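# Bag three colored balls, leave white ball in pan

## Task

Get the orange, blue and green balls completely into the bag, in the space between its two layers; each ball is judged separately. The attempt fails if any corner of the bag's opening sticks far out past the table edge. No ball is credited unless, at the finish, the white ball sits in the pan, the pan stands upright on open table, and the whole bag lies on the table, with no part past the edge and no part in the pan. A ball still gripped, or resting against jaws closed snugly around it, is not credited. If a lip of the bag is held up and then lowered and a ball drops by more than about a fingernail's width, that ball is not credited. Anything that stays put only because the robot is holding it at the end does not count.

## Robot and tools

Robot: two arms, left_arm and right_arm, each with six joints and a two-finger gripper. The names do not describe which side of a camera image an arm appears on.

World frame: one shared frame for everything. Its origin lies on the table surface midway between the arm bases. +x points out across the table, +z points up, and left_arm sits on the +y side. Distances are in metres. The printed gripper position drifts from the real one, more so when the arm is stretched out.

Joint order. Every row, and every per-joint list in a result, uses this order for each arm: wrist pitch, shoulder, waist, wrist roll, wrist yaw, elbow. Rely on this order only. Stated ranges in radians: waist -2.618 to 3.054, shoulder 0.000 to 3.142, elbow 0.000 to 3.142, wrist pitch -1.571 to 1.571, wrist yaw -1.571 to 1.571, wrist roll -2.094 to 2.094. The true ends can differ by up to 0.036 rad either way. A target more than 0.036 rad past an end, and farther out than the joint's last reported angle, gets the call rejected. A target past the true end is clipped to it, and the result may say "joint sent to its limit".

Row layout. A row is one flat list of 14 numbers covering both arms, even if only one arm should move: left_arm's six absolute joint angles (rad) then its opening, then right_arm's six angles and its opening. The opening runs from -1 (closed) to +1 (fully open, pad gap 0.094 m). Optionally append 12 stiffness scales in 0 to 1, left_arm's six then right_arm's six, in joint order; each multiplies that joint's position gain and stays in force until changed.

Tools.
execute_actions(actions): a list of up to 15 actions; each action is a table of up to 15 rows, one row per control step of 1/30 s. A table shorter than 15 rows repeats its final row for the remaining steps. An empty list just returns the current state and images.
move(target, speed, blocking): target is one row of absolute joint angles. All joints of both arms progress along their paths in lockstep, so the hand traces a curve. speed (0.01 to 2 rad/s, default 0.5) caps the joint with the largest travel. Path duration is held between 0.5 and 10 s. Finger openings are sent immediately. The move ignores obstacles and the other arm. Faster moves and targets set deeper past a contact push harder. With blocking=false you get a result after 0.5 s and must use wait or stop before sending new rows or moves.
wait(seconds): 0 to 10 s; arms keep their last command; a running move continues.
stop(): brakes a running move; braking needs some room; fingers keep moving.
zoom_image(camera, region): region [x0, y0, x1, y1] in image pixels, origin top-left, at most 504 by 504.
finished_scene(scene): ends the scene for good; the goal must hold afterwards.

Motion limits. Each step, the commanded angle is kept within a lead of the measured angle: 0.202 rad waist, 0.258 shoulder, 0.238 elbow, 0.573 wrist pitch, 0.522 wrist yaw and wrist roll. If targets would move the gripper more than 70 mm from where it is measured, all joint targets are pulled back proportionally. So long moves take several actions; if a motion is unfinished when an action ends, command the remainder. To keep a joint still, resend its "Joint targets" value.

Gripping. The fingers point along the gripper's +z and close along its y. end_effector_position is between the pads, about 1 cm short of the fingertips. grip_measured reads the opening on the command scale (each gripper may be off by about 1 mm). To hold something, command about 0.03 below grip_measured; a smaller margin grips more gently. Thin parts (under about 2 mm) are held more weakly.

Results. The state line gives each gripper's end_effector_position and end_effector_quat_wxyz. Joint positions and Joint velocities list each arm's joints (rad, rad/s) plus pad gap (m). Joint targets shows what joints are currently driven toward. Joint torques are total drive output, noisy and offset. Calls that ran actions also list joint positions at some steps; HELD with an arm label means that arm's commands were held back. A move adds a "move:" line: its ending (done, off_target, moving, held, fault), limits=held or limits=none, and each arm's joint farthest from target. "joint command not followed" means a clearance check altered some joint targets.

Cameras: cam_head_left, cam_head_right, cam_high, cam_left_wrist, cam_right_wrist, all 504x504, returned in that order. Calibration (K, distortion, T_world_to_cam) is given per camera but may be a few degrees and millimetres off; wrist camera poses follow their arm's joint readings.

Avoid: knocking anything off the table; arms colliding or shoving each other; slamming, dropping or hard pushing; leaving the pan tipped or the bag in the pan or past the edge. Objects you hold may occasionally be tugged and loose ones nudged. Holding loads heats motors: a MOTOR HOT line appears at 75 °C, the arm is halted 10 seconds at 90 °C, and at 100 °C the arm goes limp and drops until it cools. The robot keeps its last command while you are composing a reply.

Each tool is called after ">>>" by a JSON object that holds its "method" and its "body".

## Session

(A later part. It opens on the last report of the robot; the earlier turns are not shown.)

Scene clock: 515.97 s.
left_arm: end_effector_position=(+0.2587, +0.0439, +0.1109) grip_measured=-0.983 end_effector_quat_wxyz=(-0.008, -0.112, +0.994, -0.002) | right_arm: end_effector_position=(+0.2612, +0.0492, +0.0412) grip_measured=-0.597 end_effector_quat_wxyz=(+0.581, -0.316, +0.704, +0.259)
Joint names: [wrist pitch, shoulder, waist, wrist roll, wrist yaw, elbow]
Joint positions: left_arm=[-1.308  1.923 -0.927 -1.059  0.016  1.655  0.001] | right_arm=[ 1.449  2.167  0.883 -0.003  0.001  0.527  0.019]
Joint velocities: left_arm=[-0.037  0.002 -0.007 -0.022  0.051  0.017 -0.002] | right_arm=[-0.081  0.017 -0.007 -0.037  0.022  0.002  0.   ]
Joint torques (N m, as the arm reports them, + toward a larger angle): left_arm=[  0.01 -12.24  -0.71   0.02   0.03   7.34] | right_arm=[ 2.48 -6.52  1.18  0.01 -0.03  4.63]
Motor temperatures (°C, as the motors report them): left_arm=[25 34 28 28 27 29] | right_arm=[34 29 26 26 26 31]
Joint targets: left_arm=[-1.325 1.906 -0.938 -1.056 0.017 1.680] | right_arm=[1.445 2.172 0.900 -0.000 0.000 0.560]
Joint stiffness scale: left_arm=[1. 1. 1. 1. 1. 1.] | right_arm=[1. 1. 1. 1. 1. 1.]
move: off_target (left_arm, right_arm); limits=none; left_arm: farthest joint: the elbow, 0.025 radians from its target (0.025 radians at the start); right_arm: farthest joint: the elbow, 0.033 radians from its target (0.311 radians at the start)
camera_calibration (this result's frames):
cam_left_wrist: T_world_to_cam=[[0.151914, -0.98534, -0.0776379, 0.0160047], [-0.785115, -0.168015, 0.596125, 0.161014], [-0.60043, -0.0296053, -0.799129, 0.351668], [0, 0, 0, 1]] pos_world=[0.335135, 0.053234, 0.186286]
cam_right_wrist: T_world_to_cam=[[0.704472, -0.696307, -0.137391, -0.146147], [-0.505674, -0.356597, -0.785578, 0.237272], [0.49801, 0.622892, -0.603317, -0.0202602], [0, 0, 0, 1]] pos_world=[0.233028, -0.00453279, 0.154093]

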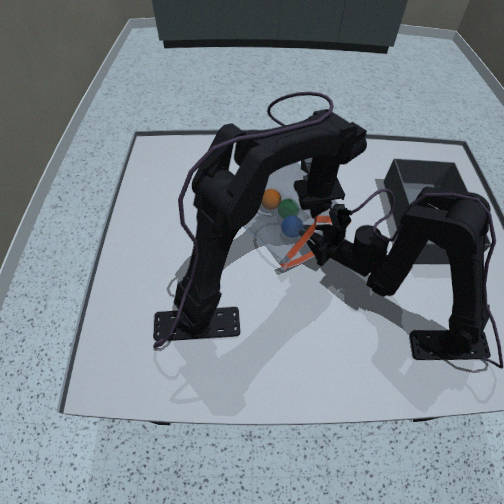

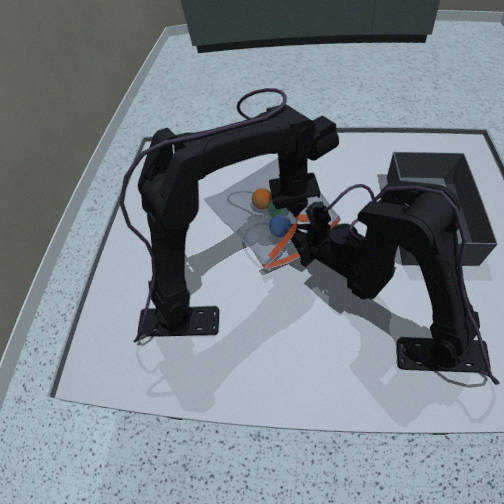

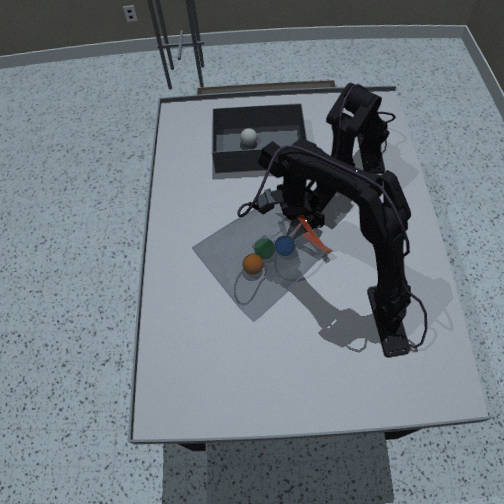

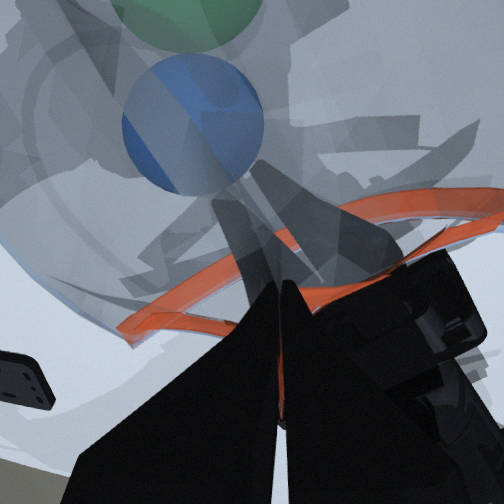

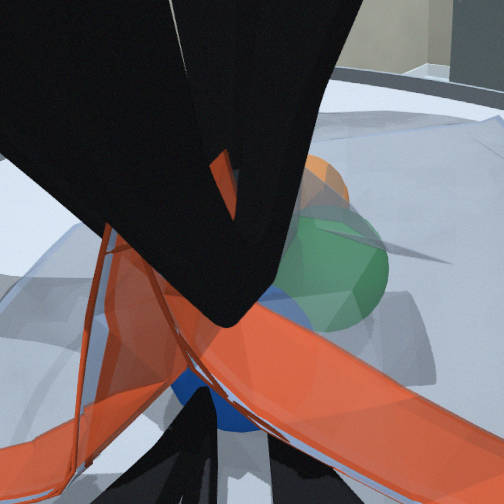

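>>> {"method": "move", "body": {"target": [-1.325,1.906,-0.938,-1.056,0.017,1.68,-1,1.535,1.9,0.89,0,0,0.16,-0.6], "speed": 0.25}}

Scene clock: 519.93 s.
left_arm: end_effector_position=(+0.2587, +0.0439, +0.1109) grip_measured=-0.983 end_effector_quat_wxyz=(-0.008, -0.112, +0.994, -0.002) | right_arm: end_effector_position=(+0.2057, -0.0130, +0.0613) grip_measured=-0.597 end_effector_quat_wxyz=(+0.572, -0.320, +0.712, +0.254)
Joint names: [wrist pitch, shoulder, waist, wrist roll, wrist yaw, elbow]
Joint positions: left_arm=[-1.308  1.923 -0.927 -1.059  0.016  1.655  0.001] | right_arm=[ 1.517  1.919  0.883 -0.003  0.001  0.184  0.019]
Joint velocities: left_arm=[ 0.037 -0.002  0.007  0.007 -0.007  0.007  0.001] | right_arm=[ 0.022 -0.007 -0.017 -0.066 -0.051  0.002  0.001]
Joint torques (N m, as the arm reports them, + toward a larger angle): left_arm=[  0.03 -12.25  -0.74   0.02   0.03   7.4 ] | right_arm=[ 2.71 -6.08  0.5   0.01 -0.03  0.61]
Motor temperatures (°C, as the motors report them): left_arm=[25 34 28 28 27 29] | right_arm=[34 29 26 26 26 31]
Joint targets: left_arm=[-1.325 1.906 -0.938 -1.056 0.017 1.680] | right_arm=[1.535 1.900 0.890 0.000 0.000 0.160]
Joint stiffness scale: left_arm=[1. 1. 1. 1. 1. 1.] | right_arm=[1. 1. 1. 1. 1. 1.]
move: off_target (left_arm, right_arm); limits=none; left_arm: farthest joint: the elbow, 0.025 radians from its target (0.025 radians at the start); right_arm: farthest joint: the elbow, 0.024 radians from its target (0.367 radians at the start)
camera_calibration (this result's frames):
cam_left_wrist: T_world_to_cam=[[0.151914, -0.98534, -0.0776379, 0.0160047], [-0.785115, -0.168015, 0.596125, 0.161014], [-0.60043, -0.0296053, -0.799129, 0.351668], [0, 0, 0, 1]] pos_world=[0.335135, 0.053234, 0.186286]
cam_right_wrist: T_world_to_cam=[[0.701972, -0.699108, -0.135955, -0.147202], [-0.519888, -0.372524, -0.768728, 0.204457], [0.486777, 0.610307, -0.624959, 0.0617408], [0, 0, 0, 1]] pos_world=[0.179573, -0.0644261, 0.175744]

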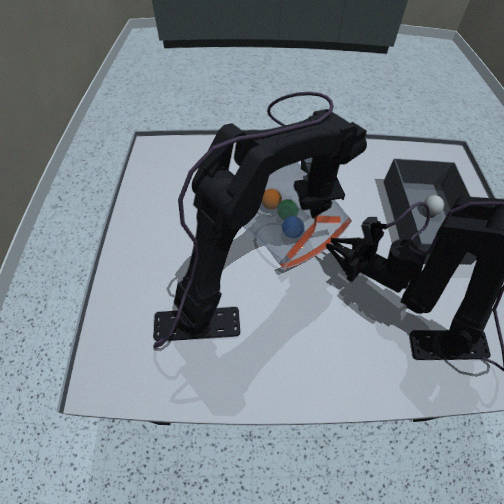

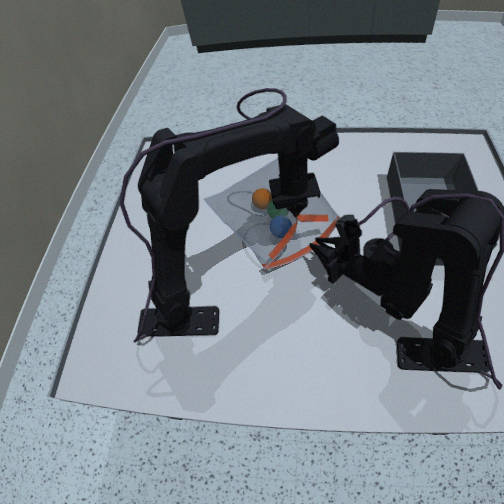

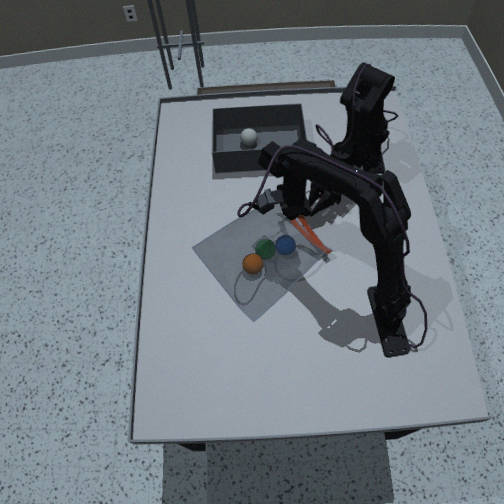

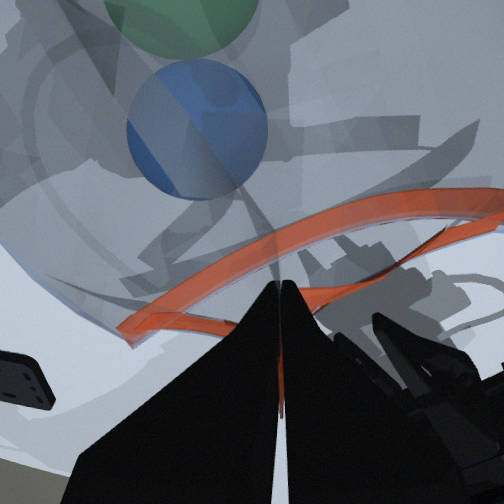

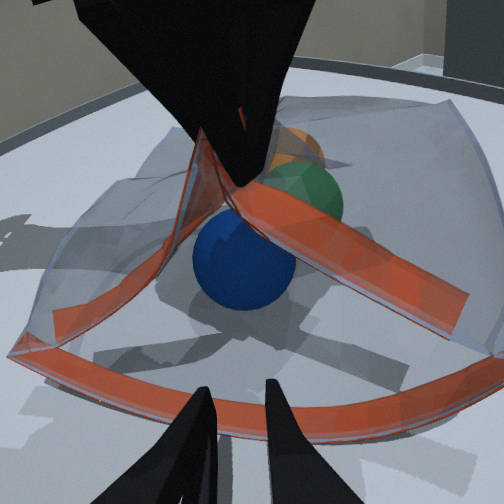

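>>> {"method": "move", "body": {"target": [-1.075,1.98,-1.03,-1.056,0.017,1.475,-1,0.27,0.75,0.5,0,0,0.26,-0.6], "speed": 0.4}}

Scene clock: 528.93 s.
left_arm: end_effector_position=(+0.2366, +0.0192, +0.0512) grip_measured=-0.983 end_effector_quat_wxyz=(-0.008, -0.067, +0.998, -0.002) | right_arm: end_effector_position=(+0.2342, -0.1496, +0.1580) grip_measured=-0.597 end_effector_quat_wxyz=(+0.587, -0.187, +0.775, +0.139)
Joint names: [wrist pitch, shoulder, waist, wrist roll, wrist yaw, elbow]
Joint positions: left_arm=[-1.088  1.975 -1.017 -1.059  0.016  1.487  0.001] | right_arm=[ 0.274  0.768  0.512 -0.003  0.001  0.219  0.019]
Joint velocities: left_arm=[ 0.051  0.002 -0.002 -0.081  0.037 -0.002 -0.003] | right_arm=[ 0.007  0.002 -0.017 -0.066 -0.051 -0.002  0.001]
Joint torques (N m, as the arm reports them, + toward a larger angle): left_arm=[  0.3  -10.57  -0.8    0.02   0.03   4.4 ] | right_arm=[ 2.48 -1.66 -0.83  0.01 -0.03  8.62]
Motor temperatures (°C, as the motors report them): left_arm=[25 34 28 28 27 29] | right_arm=[34 29 26 26 26 31]
Joint targets: left_arm=[-1.075 1.980 -1.030 -1.056 0.017 1.475] | right_arm=[0.270 0.750 0.500 0.000 0.000 0.260]
Joint stiffness scale: left_arm=[1. 1. 1. 1. 1. 1.] | right_arm=[1. 1. 1. 1. 1. 1.]
move: off_target (right_arm); limits=none; left_arm: farthest joint: the waist, 0.013 radians from its target (0.103 radians at the start); right_arm: farthest joint: the elbow, 0.041 radians from its target (0.076 radians at the start)
camera_calibration (this result's frames):
cam_left_wrist: T_world_to_cam=[[0.0627282, -0.995031, -0.0773205, 0.0116098], [-0.797178, -0.0965662, 0.595972, 0.176552], [-0.600477, 0.0242539, -0.799274, 0.289019], [0, 0, 0, 1]] pos_world=[0.313564, 0.0215913, 0.126683]
cam_right_wrist: T_world_to_cam=[[0.394272, -0.909358, -0.13273, -0.209485], [-0.656807, -0.177814, -0.732794, 0.298297], [0.642771, 0.376098, -0.66738, 0.126795], [0, 0, 0, 1]] pos_world=[0.197017, -0.185143, 0.275406]

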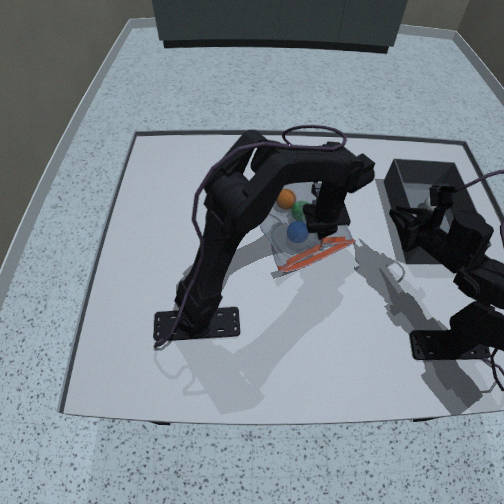

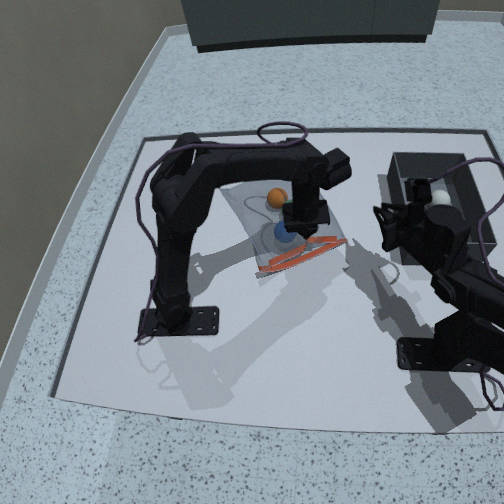

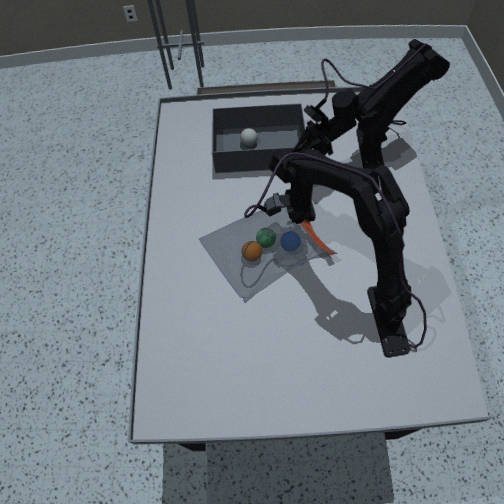

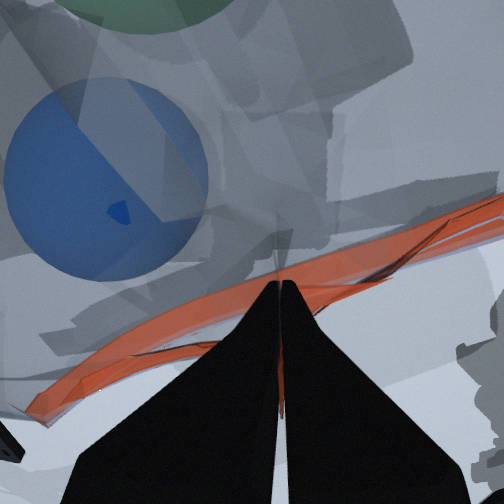

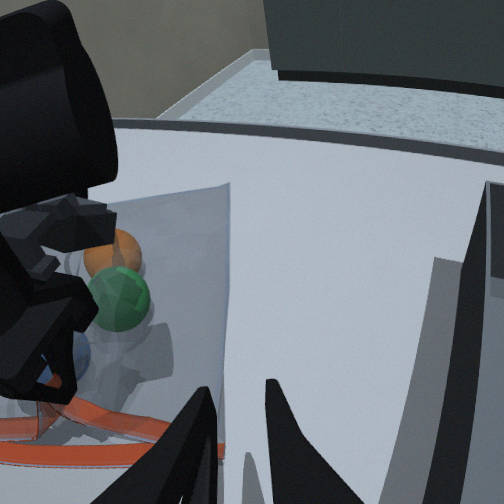

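Bag rotated a bit; balls inside. Release modestly and lift.

>>> {"method": "execute_actions", "body": {"actions": [[[-1.075,1.98,-1.03,-1.056,0.017,1.475,-0.8,0.27,0.75,0.5,0,0,0.26,-0.6]],[[-1.075,1.98,-1.03,-1.056,0.017,1.475,-0.5,0.27,0.75,0.5,0,0,0.26,-0.6]]]}}

>>> {"method": "move", "body": {"target": [-1.4,1.9,-1.03,-1.056,0.017,1.77,-0.5,0.27,0.75,0.5,0,0,0.26,-0.6], "speed": 0.25}}

Scene clock: 535.57 s.
left_arm: end_effector_position=(+0.2365, +0.0190, +0.0512) grip_measured=-0.503 end_effector_quat_wxyz=(-0.008, -0.067, +0.998, -0.003) | right_arm: end_effector_position=(+0.2342, -0.1497, +0.1579) grip_measured=-0.597 end_effector_quat_wxyz=(+0.587, -0.187, +0.775, +0.139)
Joint names: [wrist pitch, shoulder, waist, wrist roll, wrist yaw, elbow]
Joint positions: left_arm=[-1.088  1.975 -1.017 -1.059  0.017  1.487  0.023] | right_arm=[ 0.274  0.768  0.512 -0.003  0.001  0.219  0.019]
Joint velocities: left_arm=[ 0.022 -0.002 -0.007  0.007 -0.037 -0.037  0.001] | right_arm=[-0.037 -0.007  0.007  0.081  0.081 -0.022  0.   ]
Joint torques (N m, as the arm reports them, + toward a larger angle): left_arm=[  0.3  -10.54  -0.85   0.03   0.02   4.41] | right_arm=[ 2.46 -1.67 -0.82  0.01 -0.02  8.63]
Motor temperatures (°C, as the motors report them): left_arm=[26 34 28 28 27 28] | right_arm=[34 28 26 26 26 32]
Joint targets: left_arm=[-1.075 1.980 -1.030 -1.056 0.017 1.475] | right_arm=[0.270 0.750 0.500 -0.000 -0.000 0.260]
Joint stiffness scale: left_arm=[1. 1. 1. 1. 1. 1.] | right_arm=[1. 1. 1. 1. 1. 1.]
Step readings (joint positions; steps 1 to 15: 1st action; 16 to 30: 2nd action):
0: left_arm=[-1.088 1.975 -1.017 -1.059 0.016 1.487] | right_arm=[0.274 0.768 0.512 -0.003 0.001 0.219]
1: left_arm=[-1.088 1.975 -1.017 -1.059 0.016 1.487] | right_arm=[0.274 0.768 0.512 -0.003 0.001 0.219]
2: left_arm=[-1.088 1.975 -1.017 -1.059 0.016 1.487] | right_arm=[0.274 0.768 0.512 -0.003 0.001 0.219]
4: left_arm=[-1.088 1.975 -1.017 -1.059 0.016 1.487] | right_arm=[0.274 0.768 0.512 -0.003 0.001 0.219]
8: left_arm=[-1.088 1.975 -1.017 -1.059 0.016 1.487] | right_arm=[0.274 0.768 0.512 -0.003 0.001 0.219]
15: left_arm=[-1.088 1.975 -1.017 -1.059 0.016 1.487] | right_arm=[0.274 0.768 0.512 -0.003 0.001 0.219]
16: left_arm=[-1.088 1.975 -1.017 -1.059 0.016 1.487] | right_arm=[0.274 0.768 0.512 -0.003 0.001 0.219]
17: left_arm=[-1.088 1.975 -1.017 -1.059 0.016 1.487] | right_arm=[0.274 0.768 0.512 -0.003 0.001 0.219]
19: left_arm=[-1.088 1.975 -1.017 -1.059 0.017 1.487] | right_arm=[0.274 0.768 0.512 -0.003 0.001 0.219]
23: left_arm=[-1.088 1.975 -1.017 -1.059 0.017 1.487] | right_arm=[0.274 0.768 0.512 -0.003 0.001 0.219]
30: Joint positions above
camera_calibration (this result's frames):
cam_left_wrist: T_world_to_cam=[[0.0626809, -0.995107, -0.0763746, 0.0113833], [-0.79677, -0.0959779, 0.596613, 0.176306], [-0.601024, 0.0234567, -0.798887, 0.289087], [0, 0, 0, 1]] pos_world=[0.31351, 0.0214681, 0.126631]
cam_right_wrist: T_world_to_cam=[[0.394227, -0.909381, -0.132706, -0.209495], [-0.657056, -0.177941, -0.73254, 0.298213], [0.642544, 0.375982, -0.667663, 0.126834], [0, 0, 0, 1]] pos_world=[0.197034, -0.185134, 0.275334]

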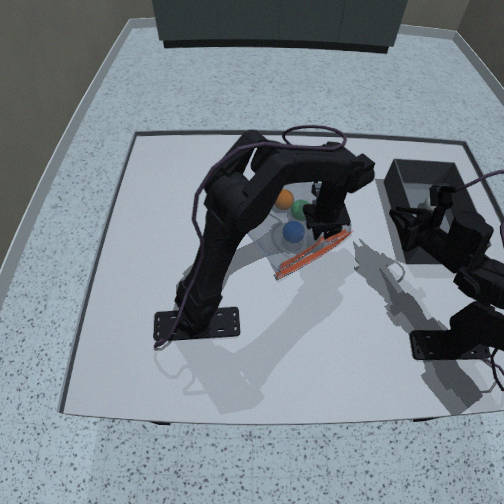

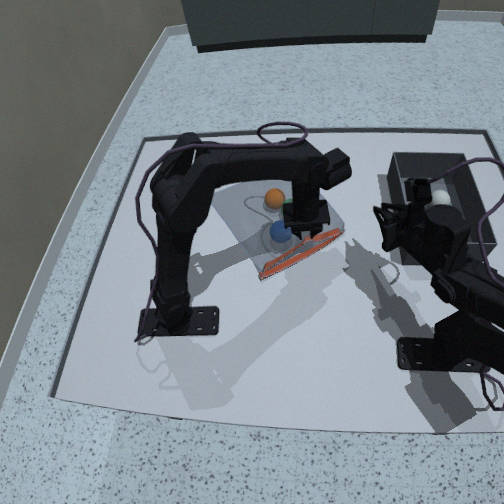

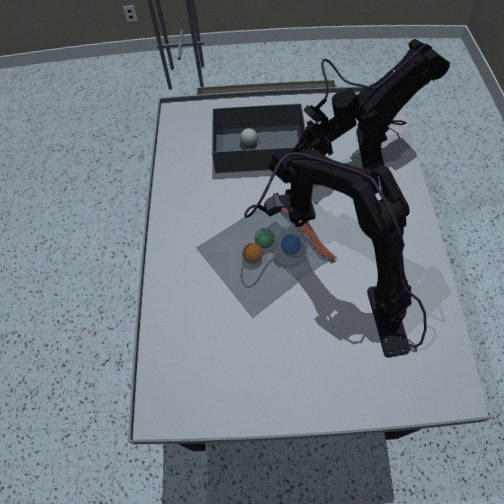

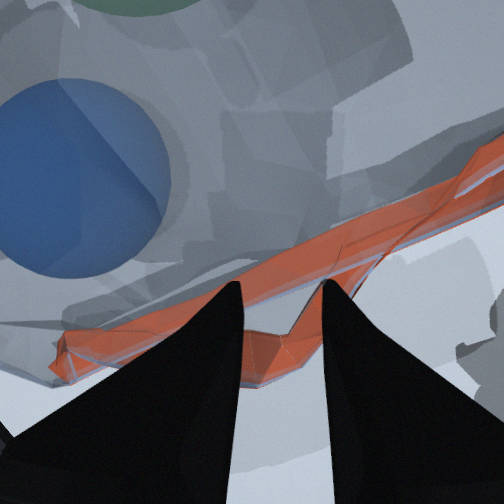

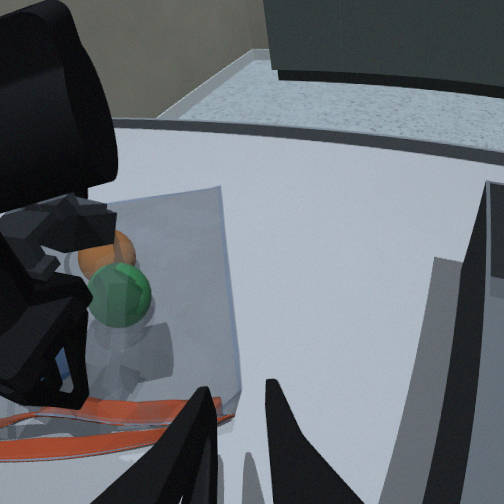

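Scene clock: 537.43 s.
left_arm: end_effector_position=(+0.2359, +0.0198, +0.1364) grip_measured=-0.503 end_effector_quat_wxyz=(-0.001, -0.067, +0.998, -0.013) | right_arm: end_effector_position=(+0.2342, -0.1497, +0.1579) grip_measured=-0.597 end_effector_quat_wxyz=(+0.587, -0.187, +0.775, +0.139)
Joint names: [wrist pitch, shoulder, waist, wrist roll, wrist yaw, elbow]
Joint positions: left_arm=[-1.381  1.917 -1.017 -1.059  0.017  1.747  0.023] | right_arm=[ 0.274  0.768  0.512 -0.003  0.001  0.219  0.019]
Joint velocities: left_arm=[-0.022 -0.022  0.012  0.066 -0.037 -0.007 -0.   ] | right_arm=[-0.051  0.002 -0.002 -0.051 -0.007  0.007 -0.   ]
Joint torques (N m, as the arm reports them, + toward a larger angle): left_arm=[  0.09 -12.1   -0.83   0.02   0.01   7.22] | right_arm=[ 2.46 -1.67 -0.83  0.01 -0.02  8.64]
Motor temperatures (°C, as the motors report them): left_arm=[26 34 28 28 27 28] | right_arm=[34 28 26 26 26 32]
Joint targets: left_arm=[-1.400 1.900 -1.030 -1.056 0.017 1.770] | right_arm=[0.270 0.750 0.500 0.000 0.000 0.260]
Joint stiffness scale: left_arm=[1. 1. 1. 1. 1. 1.] | right_arm=[1. 1. 1. 1. 1. 1.]
move: off_target (left_arm, right_arm); limits=none; left_arm: farthest joint: the elbow, 0.023 radians from its target (0.283 radians at the start); right_arm: farthest joint: the elbow, 0.041 radians from its target (0.041 radians at the start)
camera_calibration (this result's frames):
cam_left_wrist: T_world_to_cam=[[0.0636671, -0.996415, -0.0557171, 0.0157288], [-0.805602, -0.0842669, 0.586434, 0.128321], [-0.589027, 0.00754925, -0.808078, 0.35546], [0, 0, 0, 1]] pos_world=[0.31175, 0.0238021, 0.212864]
cam_right_wrist: T_world_to_cam=[[0.394227, -0.909381, -0.132706, -0.209495], [-0.657056, -0.177941, -0.73254, 0.298213], [0.642544, 0.375982, -0.667663, 0.126834], [0, 0, 0, 1]] pos_world=[0.197034, -0.185134, 0.275334]

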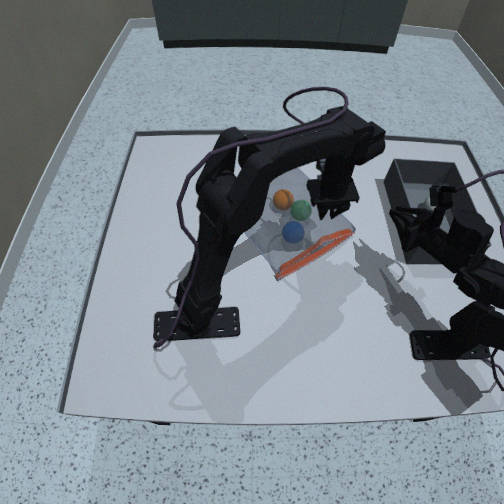

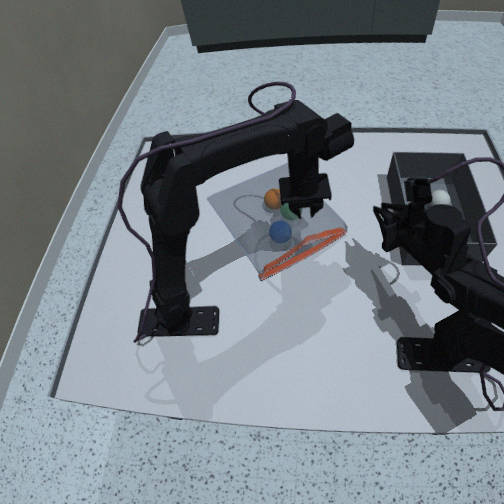

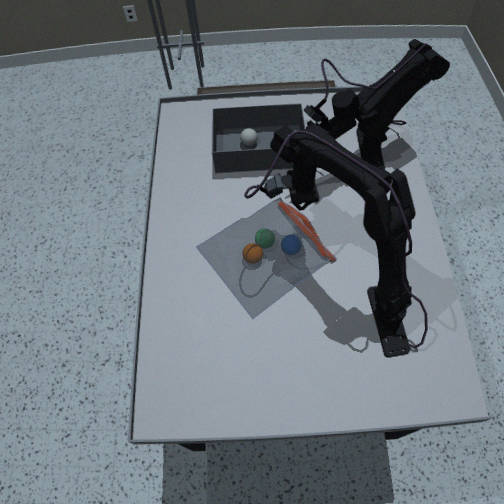

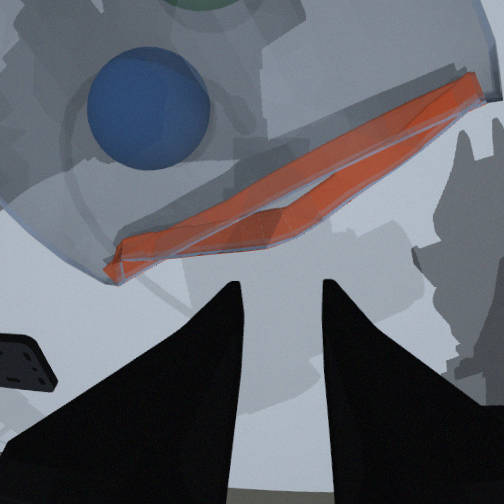

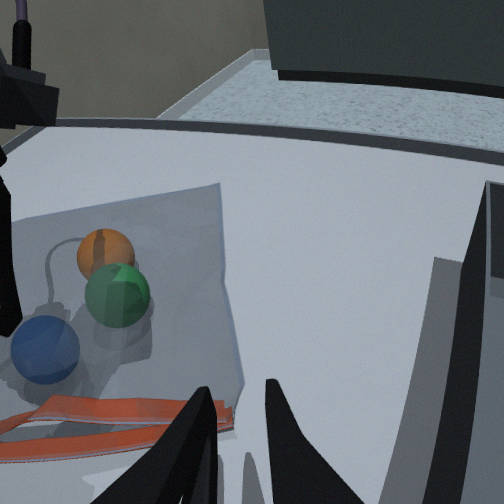

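>>> {"method": "wait", "body": {"seconds": 2}}

Scene clock: 541.77 s.
left_arm: end_effector_position=(+0.2358, +0.0199, +0.1364) grip_measured=-0.503 end_effector_quat_wxyz=(-0.002, -0.067, +0.998, -0.013) | right_arm: end_effector_position=(+0.2342, -0.1497, +0.1579) grip_measured=-0.597 end_effector_quat_wxyz=(+0.587, -0.187, +0.775, +0.139)
Joint names: [wrist pitch, shoulder, waist, wrist roll, wrist yaw, elbow]
Joint positions: left_arm=[-1.381  1.917 -1.017 -1.059  0.017  1.747  0.023] | right_arm=[ 0.274  0.768  0.512 -0.003  0.001  0.219  0.019]
Joint velocities: left_arm=[-0.022  0.022  0.007  0.037  0.139  0.002  0.001] | right_arm=[-0.007 -0.002 -0.002 -0.022  0.022 -0.007 -0.   ]
Joint torques (N m, as the arm reports them, + toward a larger angle): left_arm=[  0.05 -12.12  -0.8    0.03   0.02   7.2 ] | right_arm=[ 2.46 -1.66 -0.82  0.01 -0.03  8.64]
Motor temperatures (°C, as the motors report them): left_arm=[25 34 28 28 27 28] | right_arm=[34 28 26 26 26 32]
Joint targets: left_arm=[-1.400 1.900 -1.030 -1.056 0.017 1.770] | right_arm=[0.270 0.750 0.500 0.000 0.000 0.260]
Joint stiffness scale: left_arm=[1. 1. 1. 1. 1. 1.] | right_arm=[1. 1. 1. 1. 1. 1.]
wait: 2.00 s; at rest from the start
camera_calibration (this result's frames):
cam_left_wrist: T_world_to_cam=[[0.0636542, -0.996398, -0.0560352, 0.0158538], [-0.805467, -0.0844455, 0.586594, 0.128233], [-0.589212, 0.00779535, -0.807941, 0.355444], [0, 0, 0, 1]] pos_world=[0.31171, 0.0238546, 0.212846]
cam_right_wrist: T_world_to_cam=[[0.394227, -0.909381, -0.132706, -0.209495], [-0.657056, -0.177941, -0.73254, 0.298213], [0.642544, 0.375982, -0.667663, 0.126834], [0, 0, 0, 1]] pos_world=[0.197034, -0.185134, 0.275334]

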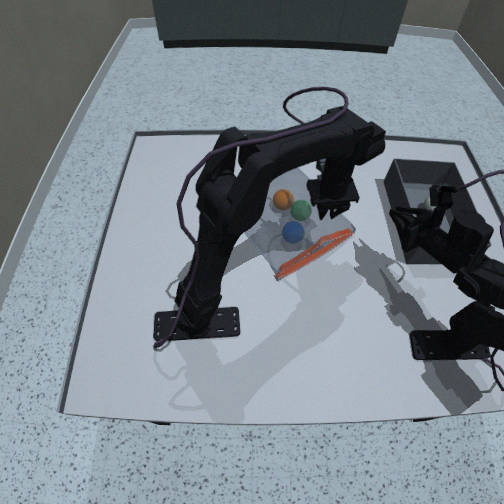

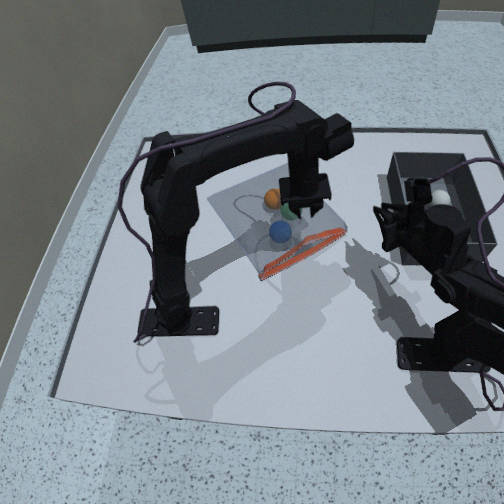

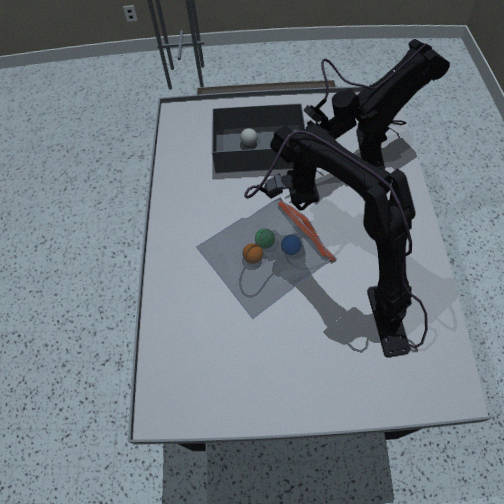

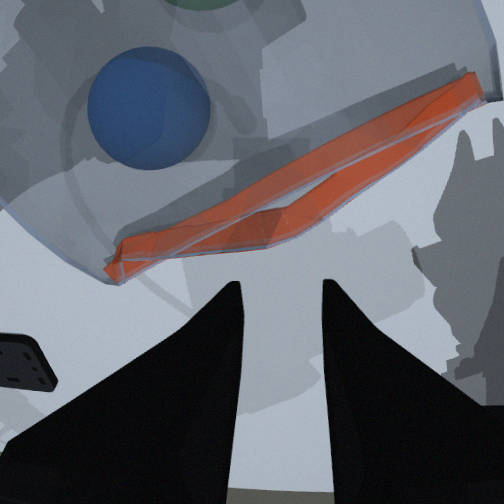

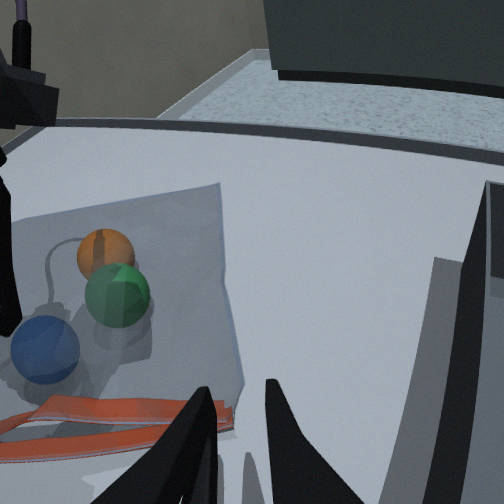

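>>> {"method": "finished_scene", "body": {}}

The scene is finished: the task was done.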